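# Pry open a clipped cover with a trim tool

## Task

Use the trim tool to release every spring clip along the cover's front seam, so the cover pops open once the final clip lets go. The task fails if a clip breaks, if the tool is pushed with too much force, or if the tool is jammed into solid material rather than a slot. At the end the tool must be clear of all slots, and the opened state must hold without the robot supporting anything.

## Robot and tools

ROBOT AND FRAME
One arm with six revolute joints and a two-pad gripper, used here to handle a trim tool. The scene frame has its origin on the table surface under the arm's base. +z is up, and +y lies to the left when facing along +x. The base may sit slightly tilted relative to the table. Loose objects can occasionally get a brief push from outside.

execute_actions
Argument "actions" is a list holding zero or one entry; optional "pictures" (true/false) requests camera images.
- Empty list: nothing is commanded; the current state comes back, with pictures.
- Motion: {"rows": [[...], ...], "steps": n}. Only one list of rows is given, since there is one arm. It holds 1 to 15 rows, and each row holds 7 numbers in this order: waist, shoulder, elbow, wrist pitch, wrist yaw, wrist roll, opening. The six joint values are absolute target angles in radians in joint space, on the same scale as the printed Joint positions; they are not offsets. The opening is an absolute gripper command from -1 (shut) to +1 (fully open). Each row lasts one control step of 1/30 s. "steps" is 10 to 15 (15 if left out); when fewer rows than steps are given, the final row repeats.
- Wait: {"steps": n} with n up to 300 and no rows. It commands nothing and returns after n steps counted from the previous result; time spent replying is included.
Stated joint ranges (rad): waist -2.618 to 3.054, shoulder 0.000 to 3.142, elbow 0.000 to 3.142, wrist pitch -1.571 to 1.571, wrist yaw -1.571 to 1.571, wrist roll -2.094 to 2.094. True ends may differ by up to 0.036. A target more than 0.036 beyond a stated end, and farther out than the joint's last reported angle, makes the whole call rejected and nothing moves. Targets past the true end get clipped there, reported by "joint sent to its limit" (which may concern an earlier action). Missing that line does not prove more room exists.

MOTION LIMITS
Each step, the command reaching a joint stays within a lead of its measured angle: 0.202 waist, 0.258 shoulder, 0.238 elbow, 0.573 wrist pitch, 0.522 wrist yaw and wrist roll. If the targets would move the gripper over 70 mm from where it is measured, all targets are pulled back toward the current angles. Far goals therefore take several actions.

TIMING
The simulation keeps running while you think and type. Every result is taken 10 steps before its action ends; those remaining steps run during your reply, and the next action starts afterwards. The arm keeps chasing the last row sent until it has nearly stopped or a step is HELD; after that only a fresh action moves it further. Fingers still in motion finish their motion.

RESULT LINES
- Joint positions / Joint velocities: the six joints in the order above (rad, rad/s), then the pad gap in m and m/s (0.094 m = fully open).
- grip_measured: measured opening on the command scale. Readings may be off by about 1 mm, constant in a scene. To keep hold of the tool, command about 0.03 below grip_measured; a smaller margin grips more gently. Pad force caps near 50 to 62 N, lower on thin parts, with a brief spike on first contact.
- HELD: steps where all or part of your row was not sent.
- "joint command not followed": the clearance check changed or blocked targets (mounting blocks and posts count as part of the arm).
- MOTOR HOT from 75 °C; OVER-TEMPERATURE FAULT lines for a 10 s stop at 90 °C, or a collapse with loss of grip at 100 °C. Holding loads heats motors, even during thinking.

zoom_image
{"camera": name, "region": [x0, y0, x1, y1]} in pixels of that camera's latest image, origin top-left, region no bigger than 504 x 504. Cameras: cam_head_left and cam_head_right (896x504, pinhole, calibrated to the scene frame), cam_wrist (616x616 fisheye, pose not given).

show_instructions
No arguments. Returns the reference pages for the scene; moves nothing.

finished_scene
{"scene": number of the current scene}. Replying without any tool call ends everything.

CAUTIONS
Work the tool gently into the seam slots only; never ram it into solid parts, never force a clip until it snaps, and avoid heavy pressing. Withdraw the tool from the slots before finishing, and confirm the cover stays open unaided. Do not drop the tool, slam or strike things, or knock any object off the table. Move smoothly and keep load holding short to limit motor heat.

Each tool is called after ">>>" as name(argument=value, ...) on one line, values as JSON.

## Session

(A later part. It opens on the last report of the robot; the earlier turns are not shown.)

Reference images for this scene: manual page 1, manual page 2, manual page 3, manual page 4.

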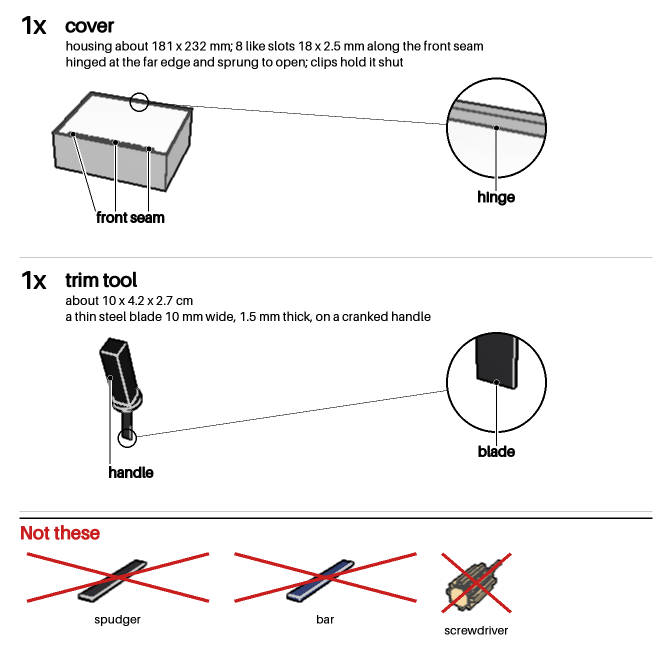

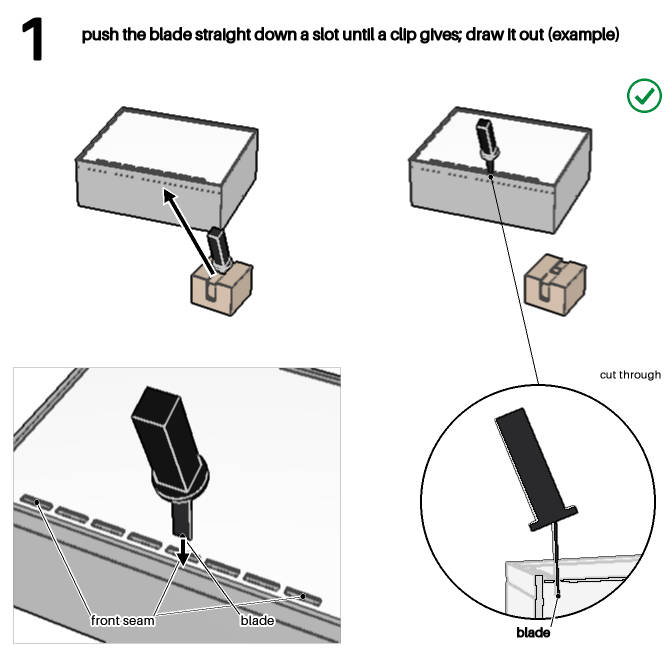

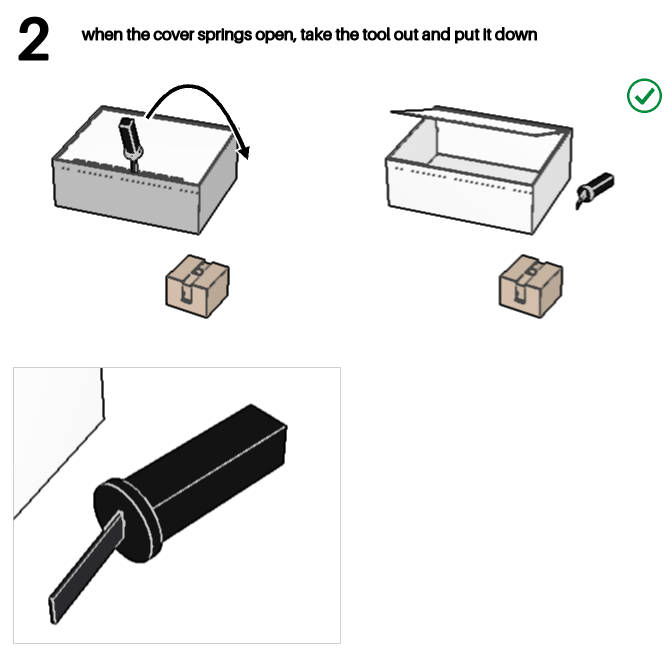

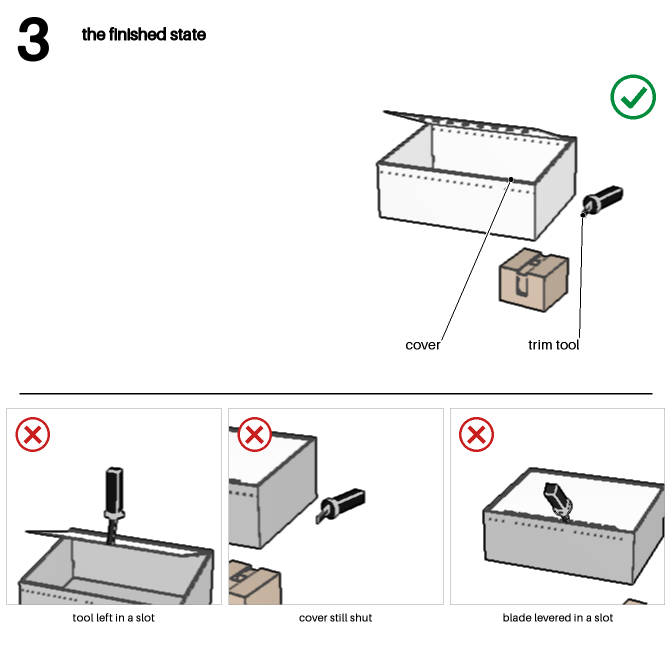

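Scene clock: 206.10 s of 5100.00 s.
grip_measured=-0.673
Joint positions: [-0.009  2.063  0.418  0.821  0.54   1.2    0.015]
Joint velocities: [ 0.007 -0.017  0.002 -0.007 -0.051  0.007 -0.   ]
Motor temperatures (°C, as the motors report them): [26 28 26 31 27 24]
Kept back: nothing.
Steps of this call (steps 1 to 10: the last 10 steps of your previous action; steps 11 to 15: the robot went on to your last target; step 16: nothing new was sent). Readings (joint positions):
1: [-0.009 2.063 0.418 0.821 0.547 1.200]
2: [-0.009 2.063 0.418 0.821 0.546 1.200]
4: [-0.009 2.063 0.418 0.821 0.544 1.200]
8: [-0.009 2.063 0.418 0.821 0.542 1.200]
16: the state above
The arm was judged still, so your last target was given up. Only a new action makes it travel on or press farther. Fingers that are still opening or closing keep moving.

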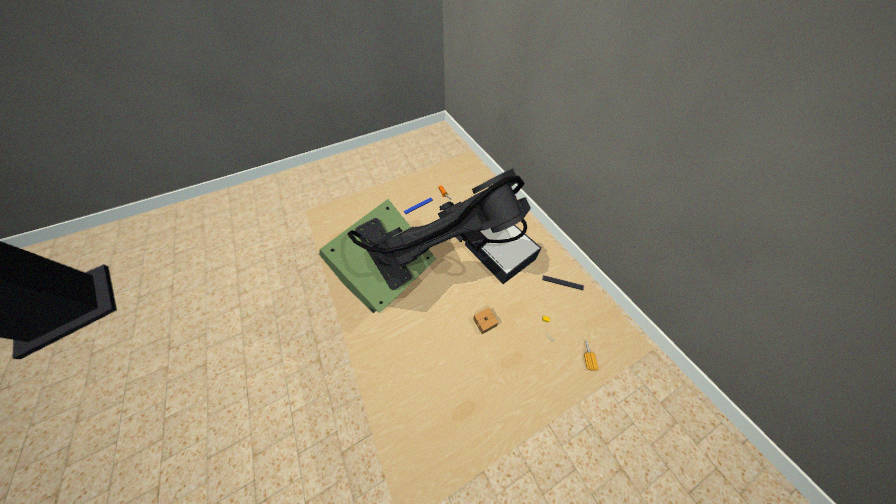

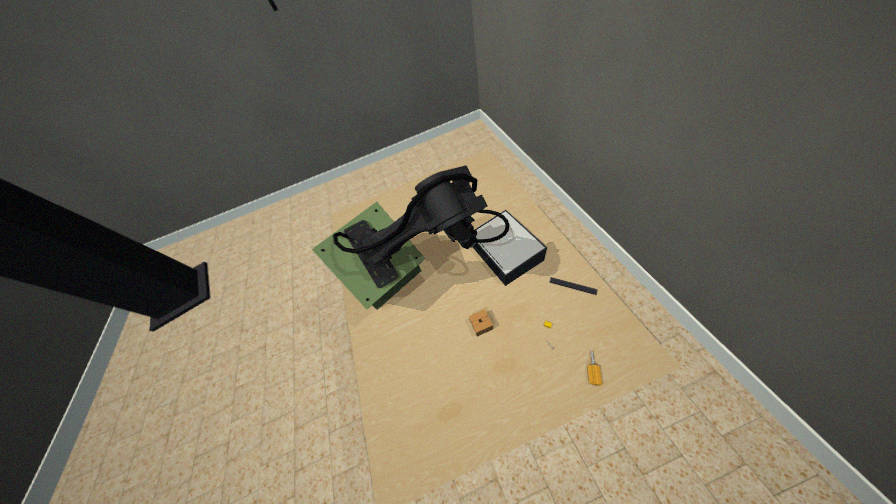

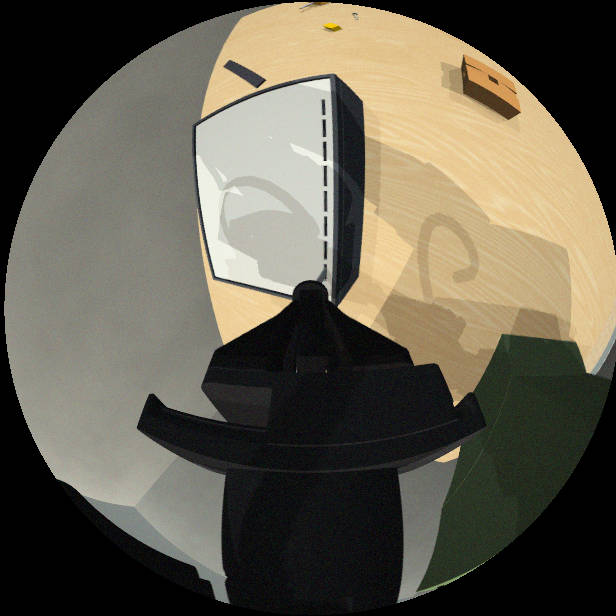

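>>> execute_actions(actions=[{"rows":[[-0.014,2.090,0.400,0.838,0.530,1.190,-0.7],[-0.016,2.093,0.400,0.843,0.529,1.188,-0.7],[-0.018,2.096,0.400,0.847,0.528,1.187,-0.7],[-0.020,2.099,0.400,0.851,0.527,1.186,-0.7]],"steps":11}])

>>> execute_actions(actions=[{"steps":16}], pictures=true)

>>> zoom_image(camera="cam_wrist", region=[295, 245, 365, 308])

Scene clock: 206.57 s of 5100.00 s.
grip_measured=-0.673
Joint positions: [-0.009  2.063  0.418  0.822  0.54   1.2    0.015]
Joint velocities: [ 0.012  0.046  0.002  0.037  0.022  0.051 -0.001]
Motor temperatures (°C, as the motors report them): [26 28 26 31 27 24]
Steps of this call (steps 1 to 13: nothing new was sent; step 14: the first step of this action). Readings (joint positions):
14: the state above

Scene clock: 207.10 s of 5100.00 s.
grip_measured=-0.673
Joint positions: [-0.014  2.08   0.418  0.842  0.535  1.198  0.015]
Joint velocities: [ 0.007  0.017  0.007 -0.051 -0.051  0.022  0.   ]
Motor temperatures (°C, as the motors report them): [26 28 26 31 27 24]
Kept back: nothing.
Steps of this call (steps 1 to 10: the last 10 steps of your previous action; steps 11 to 16: the robot went on to your last target). Readings (joint positions):
1: [-0.009 2.066 0.418 0.825 0.540 1.200]
2: [-0.009 2.069 0.418 0.828 0.540 1.199]
4: [-0.011 2.076 0.418 0.835 0.537 1.199]
8: [-0.014 2.080 0.418 0.841 0.535 1.198]
16: the state above

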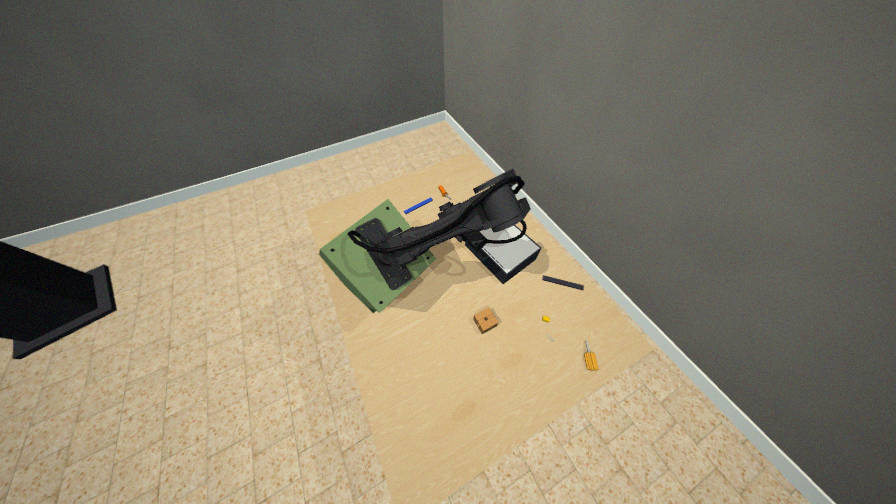

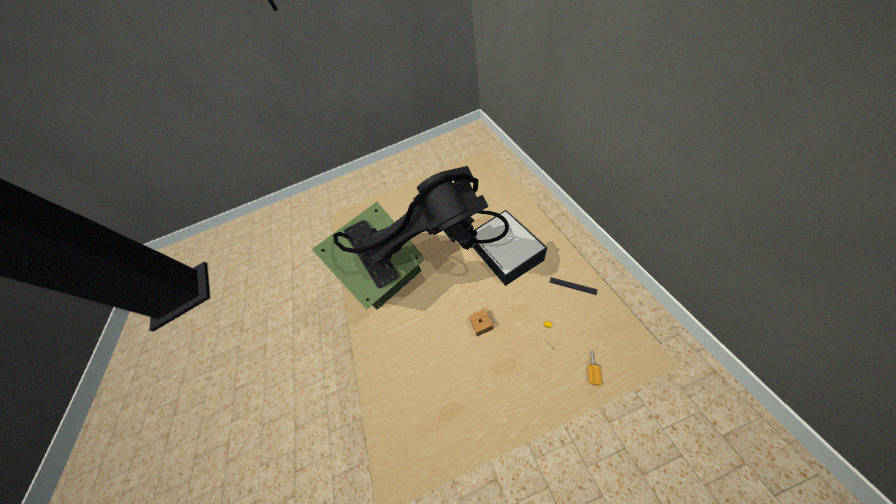

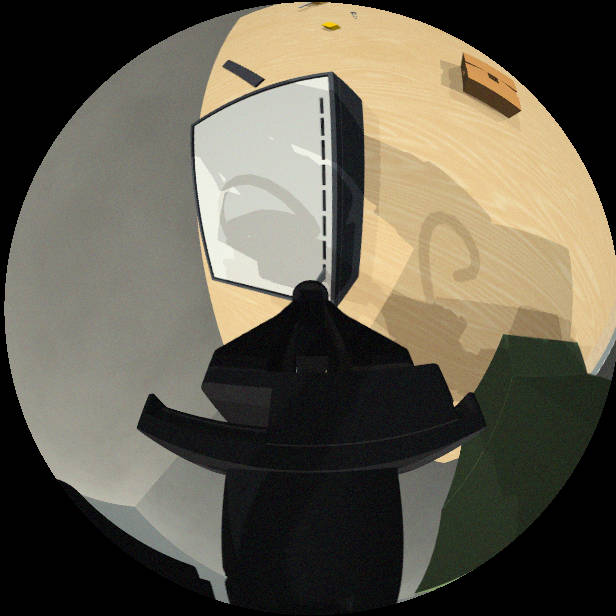

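Region (295, 245, 365, 308) of cam_wrist's 616x616 image, scaled by 7.200, with more detail than that image has; it fills the top 454 rows of this view, and the rest is white.

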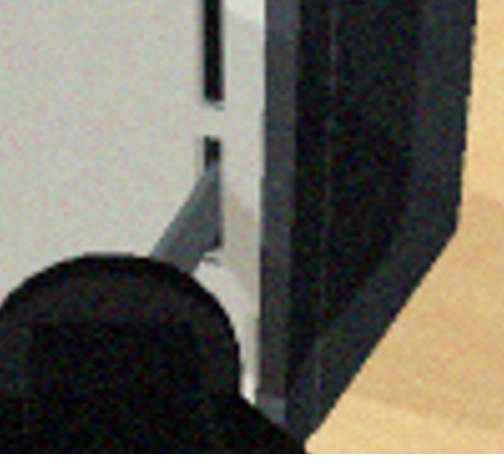

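>>> execute_actions(actions=[{"rows":[[-0.022,2.106,0.400,0.848,0.525,1.188,-0.7],[-0.024,2.109,0.400,0.852,0.523,1.187,-0.7],[-0.026,2.112,0.400,0.856,0.521,1.186,-0.7],[-0.028,2.115,0.400,0.860,0.520,1.185,-0.7],[-0.030,2.118,0.400,0.863,0.519,1.184,-0.7],[-0.031,2.121,0.400,0.866,0.518,1.183,-0.7],[-0.032,2.124,0.400,0.869,0.517,1.182,-0.7]],"steps":12}])

>>> execute_actions(actions=[{"steps":16}], pictures=true)

Scene clock: 207.57 s of 5100.00 s.
grip_measured=-0.673
Joint positions: [-0.014  2.081  0.418  0.843  0.535  1.197  0.015]
Joint velocities: [-0.007  0.056  0.002  0.081 -0.007 -0.11  -0.001]
Motor temperatures (°C, as the motors report them): [26 28 26 31 27 24]
Steps of this call (steps 1 to 12: the robot went on to your last target; steps 13 to 14: the first 2 steps of this action). Readings (joint positions):
13: [-0.014 2.080 0.418 0.842 0.535 1.197]
14: the state above

Scene clock: 208.10 s of 5100.00 s.
grip_measured=-0.673
Joint positions: [-0.023  2.1    0.418  0.868  0.525  1.193  0.015]
Joint velocities: [-0.022 -0.002  0.002 -0.081 -0.051 -0.051 -0.001]
Motor temperatures (°C, as the motors report them): [26 28 26 31 27 24]
Kept back: nothing.
Steps of this call (steps 1 to 10: the last 10 steps of your previous action; steps 11 to 16: the robot went on to your last target). Readings (joint positions):
1: [-0.015 2.084 0.418 0.846 0.534 1.197]
2: [-0.016 2.088 0.418 0.850 0.532 1.197]
4: [-0.020 2.094 0.418 0.859 0.528 1.197]
8: [-0.023 2.100 0.418 0.868 0.525 1.194]
16: the state above

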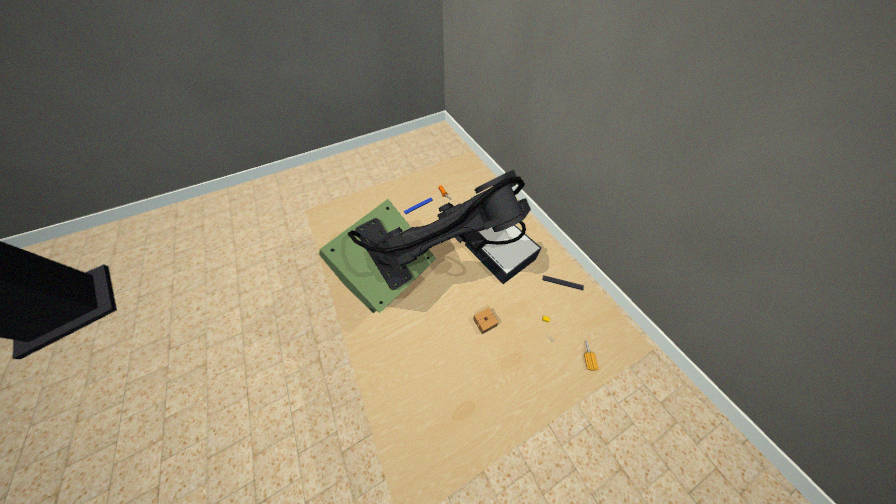

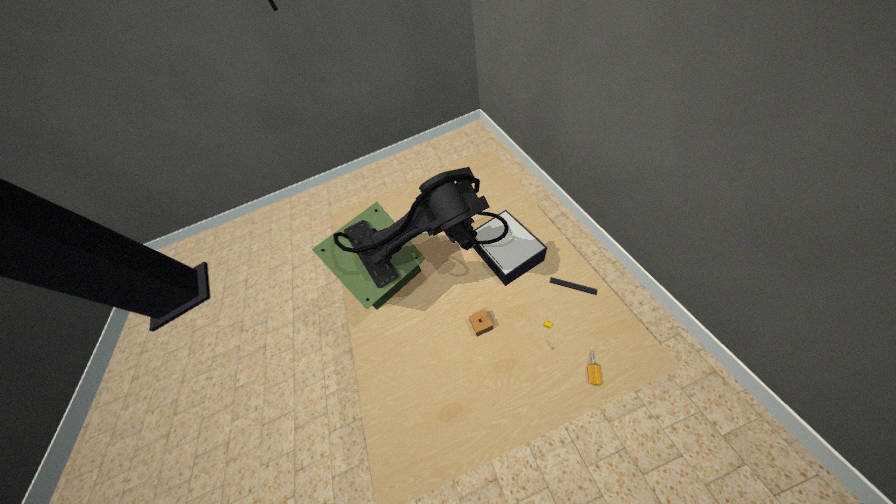

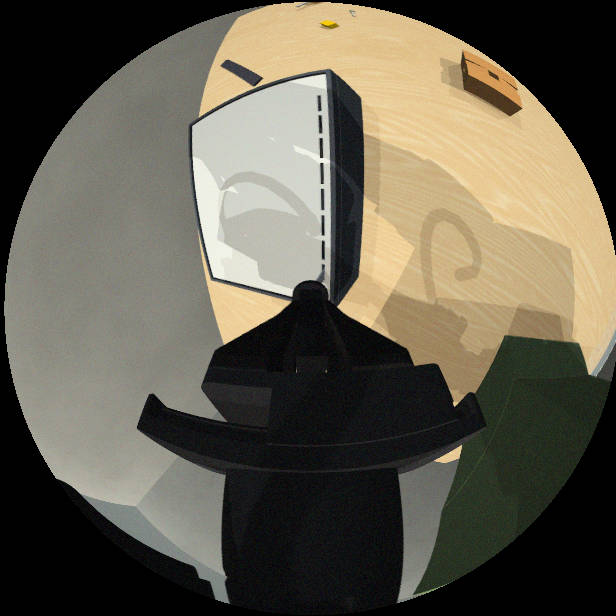

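>>> execute_actions(actions=[{"rows":[[-0.032,2.127,0.400,0.868,0.514,1.184,-0.7],[-0.033,2.129,0.400,0.870,0.513,1.183,-0.7],[-0.034,2.131,0.400,0.872,0.512,1.182,-0.7],[-0.035,2.133,0.400,0.874,0.511,1.181,-0.7],[-0.036,2.135,0.400,0.876,0.510,1.180,-0.7],[-0.037,2.137,0.400,0.878,0.509,1.179,-0.7],[-0.038,2.139,0.400,0.880,0.508,1.178,-0.7]],"steps":12}])

>>> execute_actions(actions=[{"steps":16}], pictures=true)

>>> zoom_image(camera="cam_wrist", region=[295, 245, 365, 308])

Scene clock: 208.60 s of 5100.00 s.
grip_measured=-0.673
Joint positions: [-0.023  2.1    0.418  0.868  0.524  1.193  0.015]
Joint velocities: [-0.002 -0.017 -0.007  0.037 -0.037  0.051 -0.   ]
Motor temperatures (°C, as the motors report them): [26 28 26 31 27 24]
Steps of this call (steps 1 to 13: the robot went on to your last target; steps 14 to 15: the first 2 steps of this action). Readings (joint positions):
14: [-0.023 2.100 0.418 0.868 0.525 1.193]
15: the state above

Scene clock: 209.13 s of 5100.00 s.
grip_measured=-0.673
Joint positions: [-0.024  2.111  0.418  0.884  0.522  1.187  0.015]
Joint velocities: [ 0.002 -0.007 -0.022 -0.081 -0.037 -0.007  0.   ]
Motor temperatures (°C, as the motors report them): [26 28 26 31 27 24]
Kept back: nothing.
Steps of this call (steps 1 to 10: the last 10 steps of your previous action; steps 11 to 16: the robot went on to your last target). Readings (joint positions):
1: [-0.023 2.100 0.418 0.868 0.524 1.193]
2: [-0.023 2.102 0.418 0.869 0.524 1.193]
4: [-0.023 2.107 0.418 0.876 0.524 1.192]
8: [-0.024 2.110 0.418 0.884 0.522 1.189]
16: the state above

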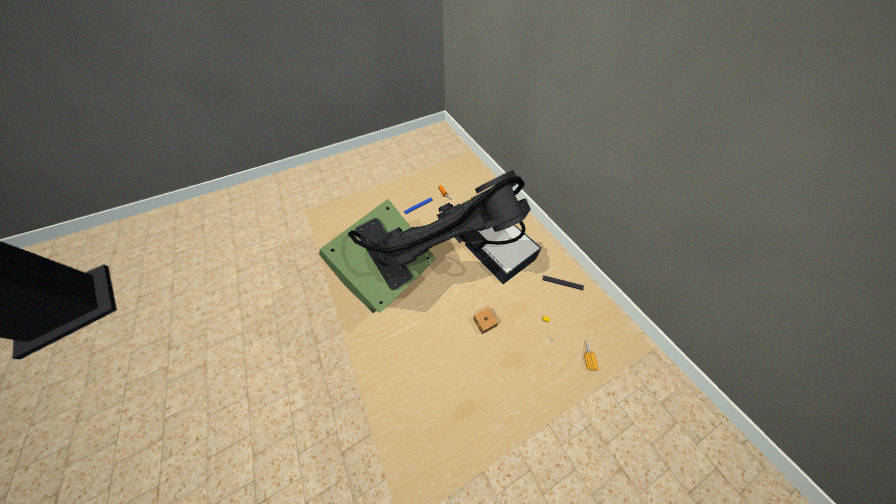

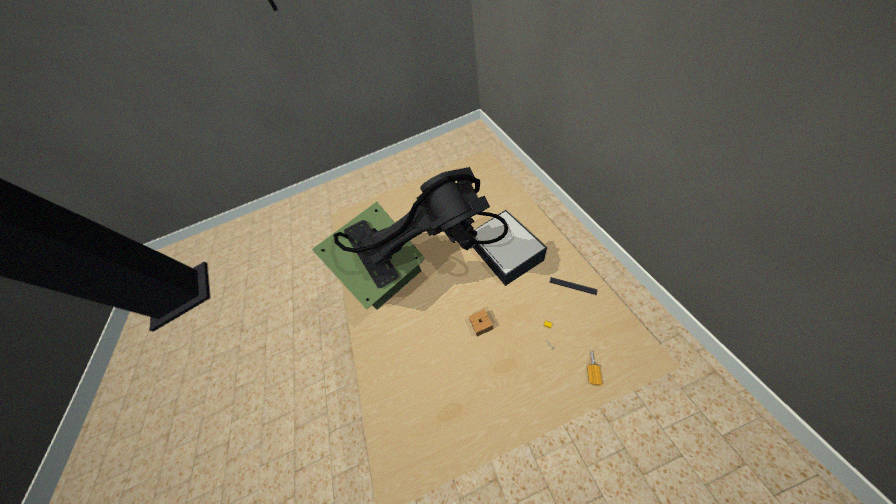

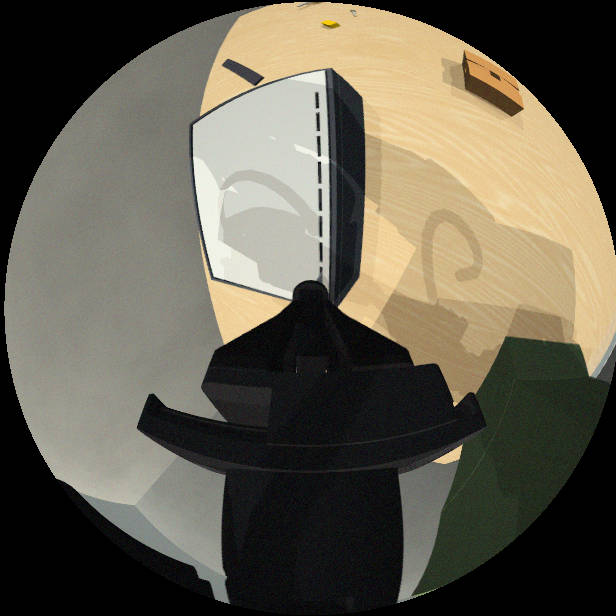

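Region (295, 245, 365, 308) of cam_wrist's 616x616 image, scaled by 7.200, with more detail than that image has; it fills the top 454 rows of this view, and the rest is white.

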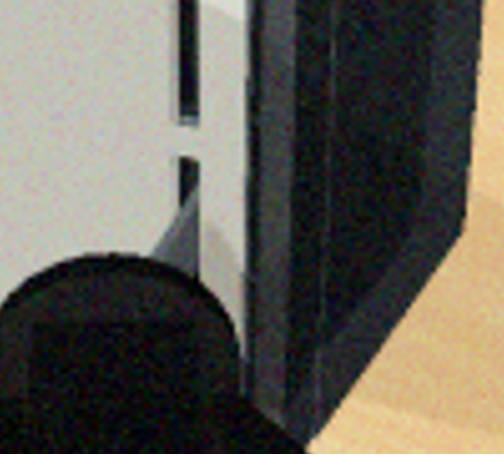

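>>> zoom_image(camera="cam_head_right", region=[400, 160, 600, 300])

>>> zoom_image(camera="cam_wrist", region=[180, 50, 400, 320])

Region (400, 160, 600, 300) of cam_head_right's 896x504 image, scaled by 2.520, with more detail than that image has; it fills the top 353 rows of this view, and the rest is white.

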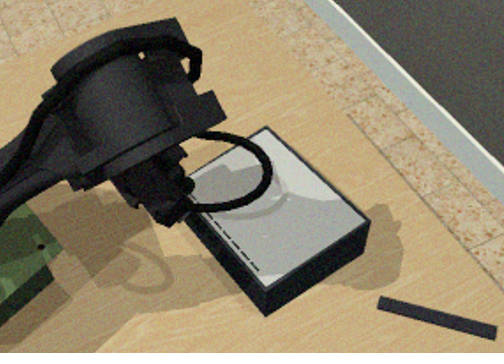

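Region (180, 50, 400, 320) of cam_wrist's 616x616 image, scaled by 1.867, with more detail than that image has; it fills the left 411 columns of this view, and the rest is white.

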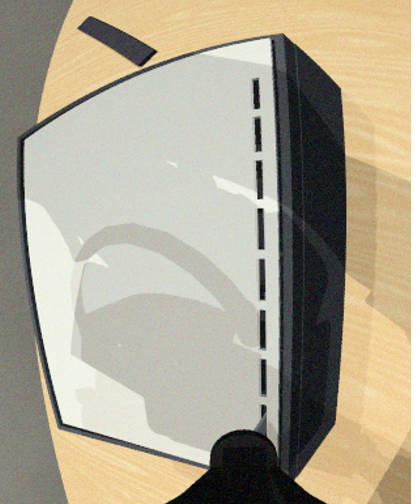

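>>> execute_actions(actions=[{"rows":[[-0.004,2.092,0.400,0.864,0.533,1.196,-0.7],[-0.001,2.0835,0.400,0.8525,0.536,1.1975,-0.7],[0.002,2.075,0.400,0.841,0.539,1.199,-0.7],[0.005,2.0665,0.400,0.8295,0.542,1.2005,-0.7],[0.008,2.058,0.400,0.818,0.545,1.202,-0.7],[0.011,2.0495,0.400,0.8065,0.548,1.2035,-0.7],[0.014,2.041,0.400,0.795,0.551,1.205,-0.7],[0.017,2.0325,0.400,0.7835,0.554,1.2065,-0.7],[0.020,2.024,0.400,0.772,0.557,1.208,-0.7],[0.023,2.0155,0.400,0.7605,0.560,1.2095,-0.7],[0.026,2.007,0.400,0.749,0.563,1.211,-0.7],[0.029,1.9985,0.400,0.7375,0.566,1.2125,-0.7],[0.032,1.990,0.400,0.726,0.569,1.214,-0.7],[0.035,1.9815,0.400,0.7145,0.572,1.2155,-0.7]],"steps":15}])

>>> execute_actions(actions=[{"steps":14}], pictures=true)

Scene clock: 211.73 s of 5100.00 s.
grip_measured=-0.673
Joint positions: [-0.011  2.088  0.418  0.873  0.525  1.191  0.015]
Joint velocities: [ 0.09  -0.266  0.002 -0.037  0.022 -0.037 -0.   ]
Motor temperatures (°C, as the motors report them): [26 28 26 31 27 24]
Steps of this call (steps 1 to 15: the robot went on to your last target; steps 16 to 73: nothing new was sent; steps 74 to 78: the first 5 steps of this action). Readings (joint positions):
74: [-0.023 2.110 0.418 0.884 0.523 1.187]
75: [-0.021 2.107 0.418 0.881 0.524 1.187]
77: [-0.015 2.096 0.418 0.874 0.525 1.189]
78: the state above

Scene clock: 212.20 s of 5100.00 s.
grip_measured=-0.673
Joint positions: [0.02  1.995 0.418 0.774 0.547 1.208 0.015]
Joint velocities: [-0.007  0.002 -0.002 -0.007  0.037  0.037  0.001]
Motor temperatures (°C, as the motors report them): [26 28 26 31 27 24]
Kept back: nothing.
Steps of this call (steps 1 to 10: the last 10 steps of your previous action; steps 11 to 14: the robot went on to your last target). Readings (joint positions):
1: [-0.008 2.078 0.418 0.870 0.526 1.192]
2: [-0.005 2.068 0.418 0.862 0.527 1.194]
4: [0.000 2.052 0.418 0.843 0.531 1.196]
8: [0.012 2.019 0.418 0.806 0.537 1.202]
14: the state above

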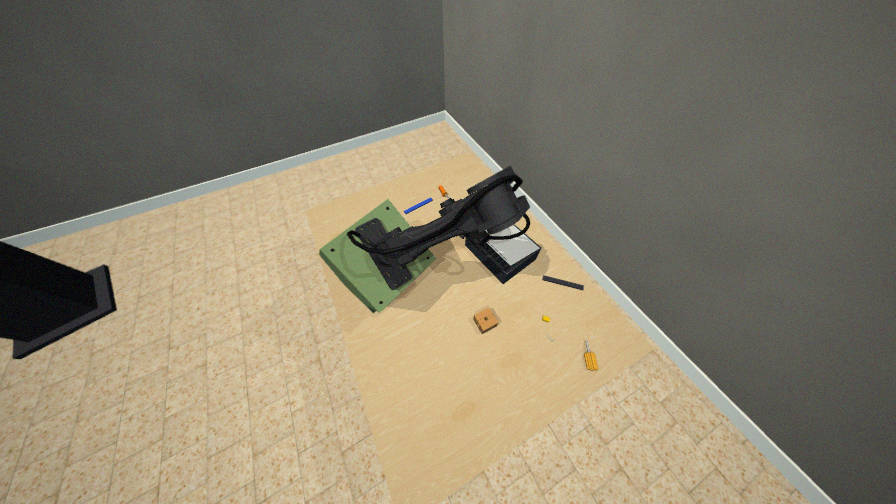

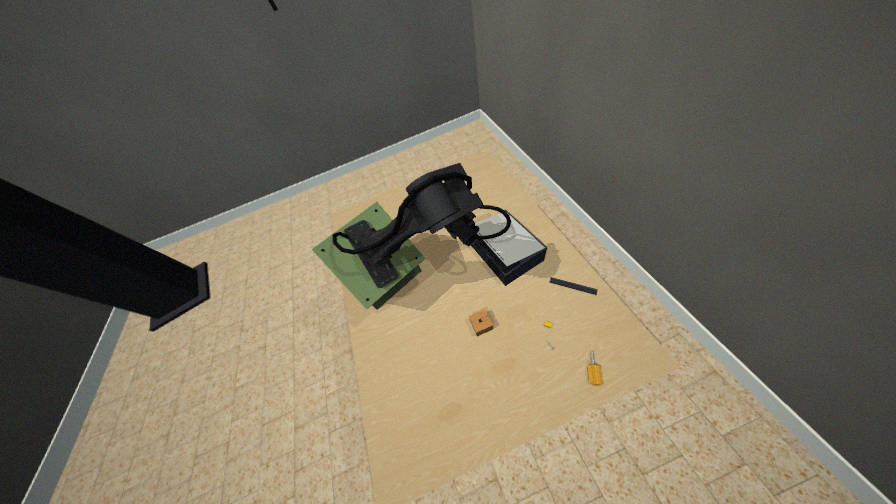

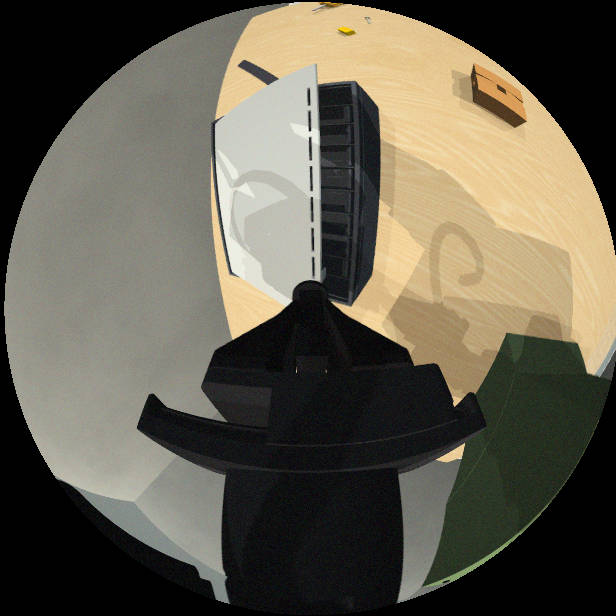

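>>> execute_actions(actions=[{"rows":[[0.036,1.977,0.430,0.754,0.558,1.217,-0.7],[0.039,1.965,0.443,0.735,0.561,1.2185,-0.7],[0.042,1.953,0.449,0.712,0.564,1.220,-0.7],[0.045,1.941,0.454,0.688,0.567,1.2215,-0.7],[0.048,1.929,0.459,0.664,0.570,1.223,-0.7],[0.051,1.917,0.465,0.640,0.573,1.2245,-0.7],[0.054,1.905,0.470,0.616,0.576,1.226,-0.7],[0.057,1.893,0.475,0.592,0.579,1.2275,-0.7],[0.060,1.881,0.481,0.568,0.582,1.229,-0.7],[0.063,1.869,0.486,0.544,0.585,1.2305,-0.7],[0.066,1.857,0.491,0.520,0.588,1.232,-0.7],[0.069,1.845,0.496,0.496,0.591,1.2335,-0.7]],"steps":15}])

>>> execute_actions(actions=[{"steps":16}], pictures=true)

Scene clock: 218.00 s of 5100.00 s.
grip_measured=-0.673
Joint positions: [0.025 1.968 0.422 0.741 0.549 1.213 0.015]
Joint velocities: [ 0.1   -0.315  0.095 -0.505 -0.037  0.081  0.   ]
Motor temperatures (°C, as the motors report them): [26 29 26 31 27 24]
Steps of this call (steps 1 to 30: the robot went on to your last target; steps 31 to 90: nothing new was sent; then 2.63 s passed at rest; steps 91 to 95: the first 5 steps of this action). Readings (joint positions):
91: [0.020 1.995 0.418 0.772 0.548 1.210]
92: [0.020 1.993 0.418 0.771 0.548 1.210]
94: [0.023 1.978 0.419 0.756 0.549 1.212]
95: the state above

Scene clock: 218.53 s of 5100.00 s.
grip_measured=-0.673
Joint positions: [0.057 1.865 0.469 0.527 0.56  1.227 0.015]
Joint velocities: [-0.007 -0.007 -0.007 -0.037  0.095  0.022  0.001]
Motor temperatures (°C, as the motors report them): [26 29 26 31 27 24]
Kept back: nothing.
Steps of this call (steps 1 to 10: the last 10 steps of your previous action; steps 11 to 16: the robot went on to your last target). Readings (joint positions):
1: [0.029 1.957 0.426 0.723 0.549 1.214]
2: [0.033 1.945 0.431 0.704 0.550 1.215]
4: [0.040 1.922 0.441 0.662 0.551 1.217]
8: [0.053 1.877 0.462 0.577 0.552 1.223]
16: the state above

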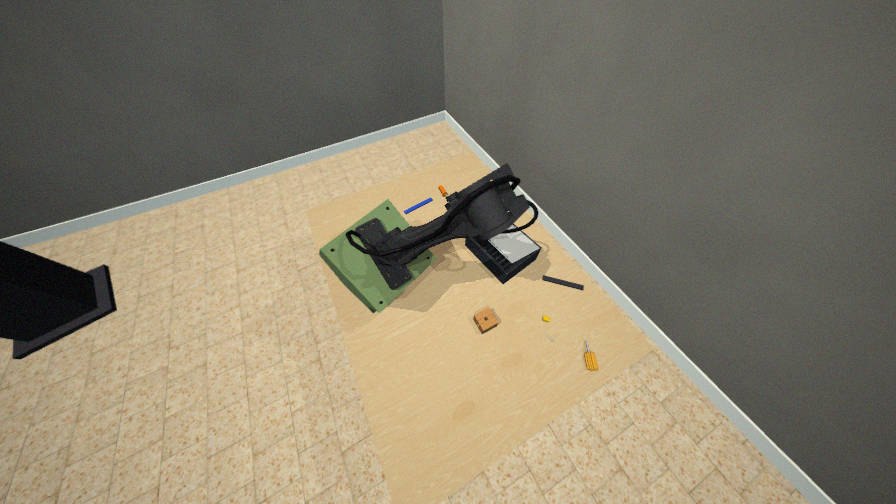

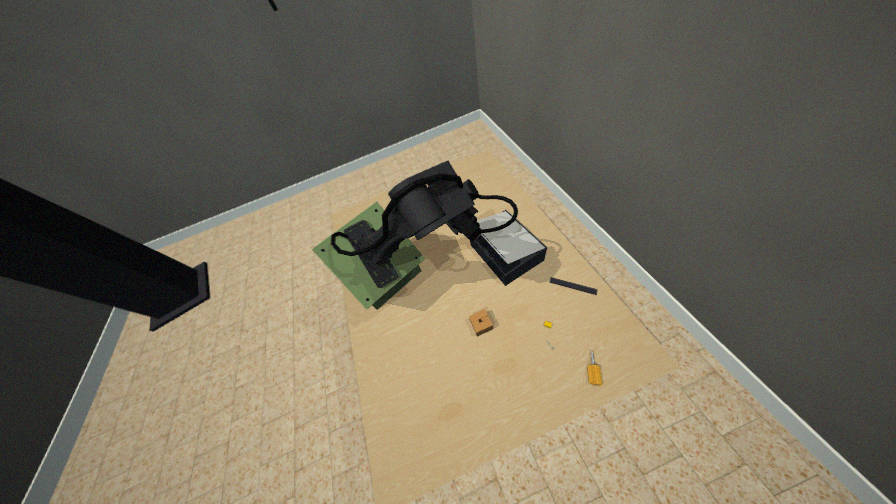

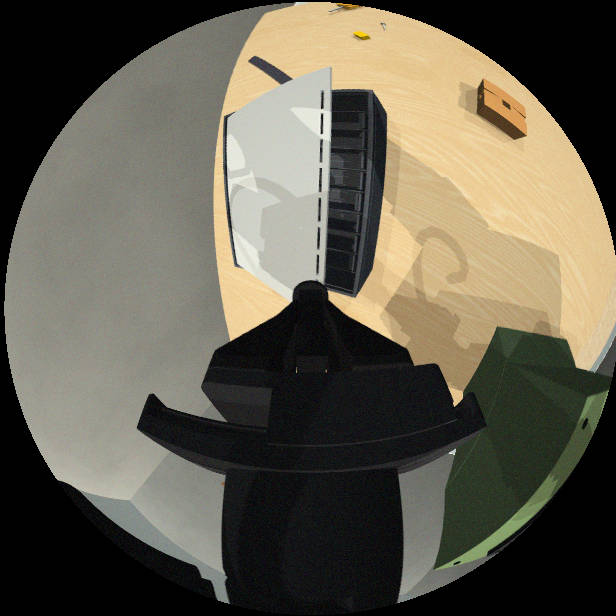

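>>> zoom_image(camera="cam_wrist", region=[280, 230, 380, 320])

>>> zoom_image(camera="cam_head_right", region=[420, 180, 580, 300])

Region (280, 230, 380, 320) of cam_wrist's 616x616 image, scaled by 5.040, with more detail than that image has; it fills the top 454 rows of this view, and the rest is white.

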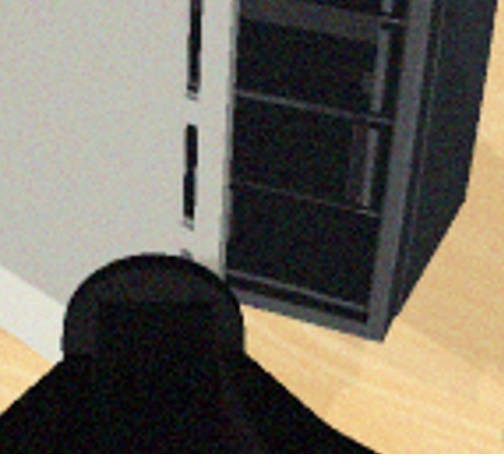

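Region (420, 180, 580, 300) of cam_head_right's 896x504 image, scaled by 3.150, with more detail than that image has; it fills the top 378 rows of this view, and the rest is white.

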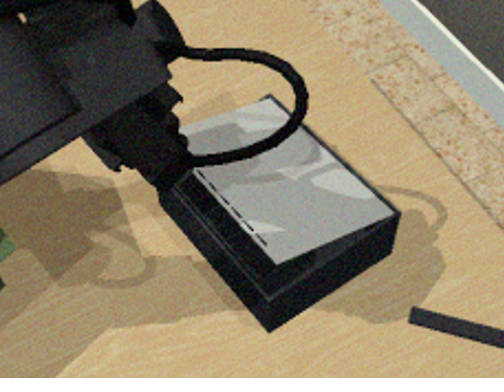

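>>> execute_actions(actions=[{"rows":[[0.071,1.847,0.489,0.506,0.572,1.236,-0.7],[0.074,1.835,0.494,0.484,0.574,1.2375,-0.7],[0.077,1.823,0.499,0.462,0.576,1.239,-0.7],[0.080,1.811,0.504,0.440,0.578,1.2405,-0.7],[0.083,1.799,0.509,0.418,0.580,1.242,-0.7],[0.086,1.787,0.514,0.396,0.582,1.2435,-0.7],[0.089,1.775,0.519,0.374,0.584,1.245,-0.7],[0.092,1.763,0.524,0.352,0.586,1.2465,-0.7],[0.095,1.751,0.529,0.330,0.588,1.248,-0.7],[0.098,1.739,0.534,0.308,0.590,1.2495,-0.7],[0.101,1.727,0.539,0.286,0.592,1.251,-0.7],[0.104,1.715,0.544,0.264,0.594,1.2525,-0.7]],"steps":15}])

>>> execute_actions(actions=[{"steps":16}], pictures=true)

>>> zoom_image(camera="cam_head_right", region=[420, 180, 580, 300])

Scene clock: 230.80 s of 5100.00 s.
grip_measured=-0.673
Joint positions: [0.062 1.841 0.471 0.495 0.56  1.232 0.015]
Joint velocities: [ 0.085 -0.305  0.095 -0.374 -0.022  0.11  -0.001]
Motor temperatures (°C, as the motors report them): [26 29 26 30 27 24]
Steps of this call (steps 1 to 15: the robot went on to your last target; steps 16 to 90: nothing new was sent; then 9.10 s passed at rest; steps 91 to 95: the first 5 steps of this action). Readings (joint positions):
91: [0.057 1.865 0.469 0.526 0.561 1.228]
92: [0.057 1.864 0.469 0.524 0.561 1.229]
94: [0.059 1.851 0.469 0.508 0.560 1.231]
95: the state above

Scene clock: 231.33 s of 5100.00 s.
grip_measured=-0.673
Joint positions: [0.094 1.738 0.515 0.292 0.559 1.247 0.015]
Joint velocities: [-0.002 -0.007 -0.012 -0.051  0.007 -0.051  0.   ]
Motor temperatures (°C, as the motors report them): [26 29 26 30 27 24]
Kept back: nothing.
Steps of this call (steps 1 to 10: the last 10 steps of your previous action; steps 11 to 16: the robot went on to your last target). Readings (joint positions):
1: [0.066 1.830 0.475 0.478 0.560 1.233]
2: [0.070 1.819 0.480 0.460 0.560 1.234]
4: [0.078 1.794 0.491 0.421 0.558 1.237]
8: [0.091 1.750 0.507 0.337 0.557 1.243]
16: the state above

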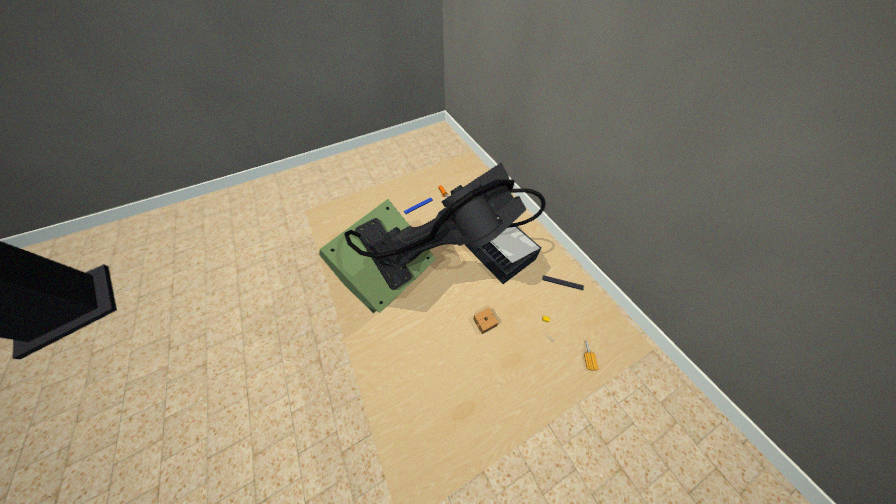

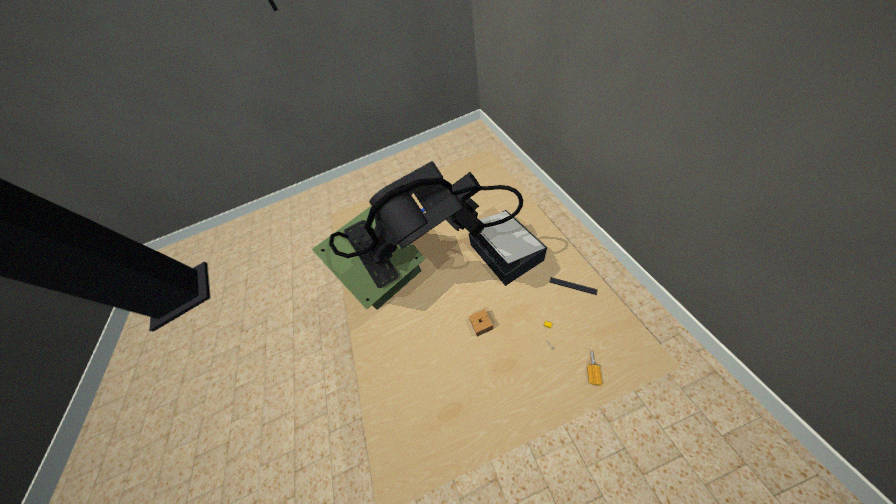

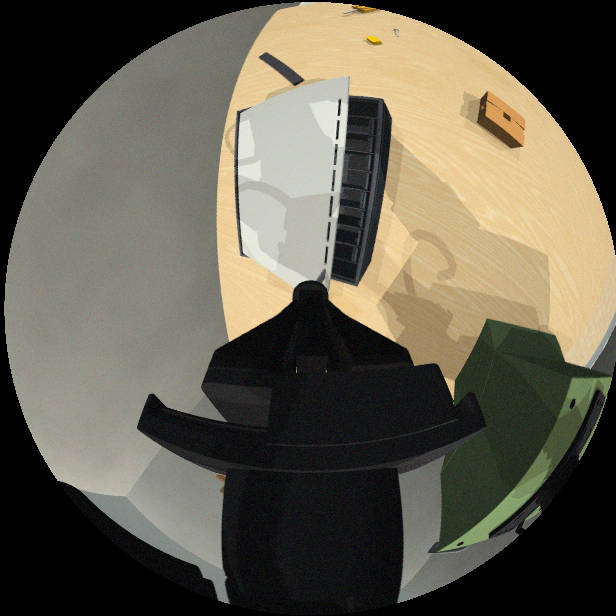

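Region (420, 180, 580, 300) of cam_head_right's 896x504 image, scaled by 3.150, with more detail than that image has; it fills the top 378 rows of this view, and the rest is white.

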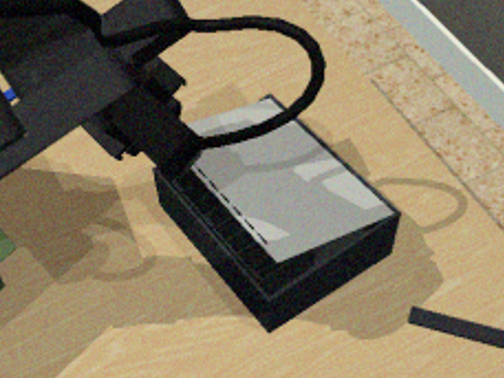

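>>> execute_actions(actions=[])

Scene clock: 232.37 s of 5100.00 s.
grip_measured=-0.673
Joint positions: [0.094 1.738 0.515 0.291 0.559 1.247 0.015]
Joint velocities: [-0.007  0.002 -0.002  0.022 -0.037 -0.007 -0.   ]
Motor temperatures (°C, as the motors report them): [26 29 26 30 27 24]
Kept back: nothing.
Steps of this call (steps 1 to 15: the robot went on to your last target; steps 16 to 31: nothing new was sent). Readings (joint positions):
1: [0.094 1.738 0.515 0.291 0.559 1.247]
2: [0.094 1.738 0.515 0.291 0.559 1.247]
4: [0.094 1.738 0.515 0.291 0.559 1.247]
8: [0.094 1.738 0.515 0.291 0.559 1.247]
31: the state above
The arm was judged still, so your last target was given up. Only a new action makes it travel on or press farther. Fingers that are still opening or closing keep moving.

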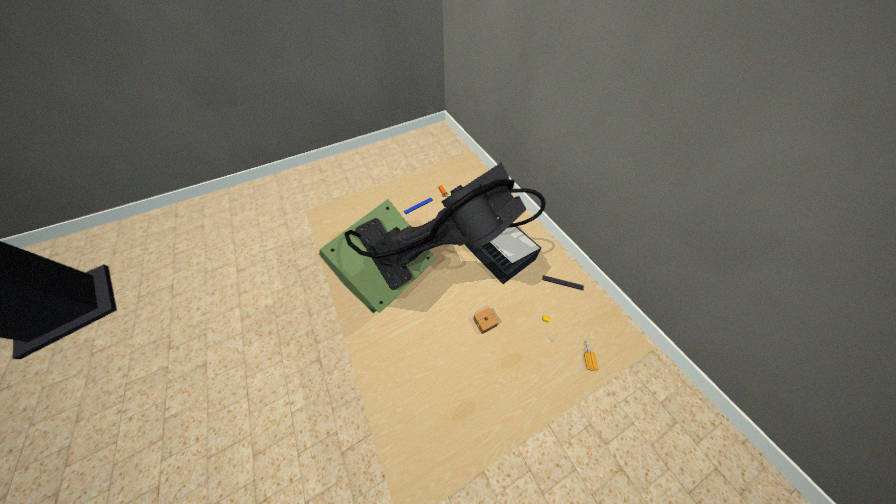

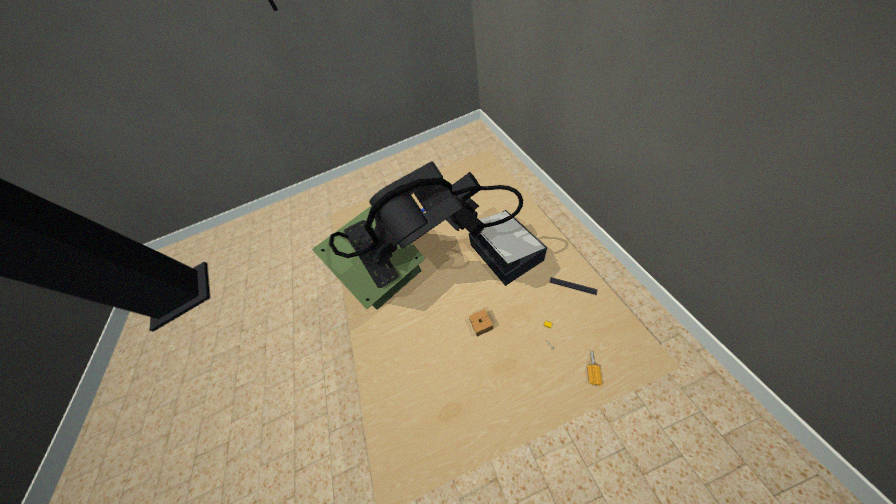

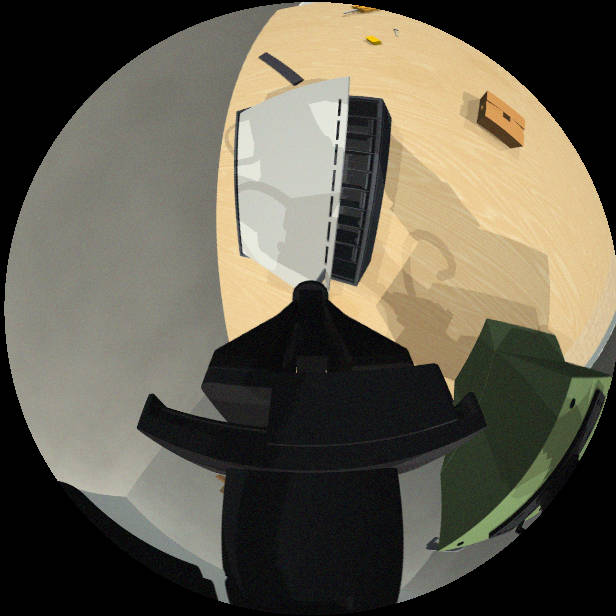

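>>> zoom_image(camera="cam_wrist", region=[260, 220, 380, 320])

Region (260, 220, 380, 320) of cam_wrist's 616x616 image, scaled by 4.200, with more detail than that image has.

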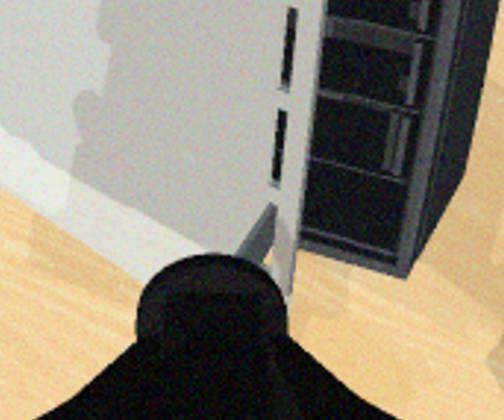

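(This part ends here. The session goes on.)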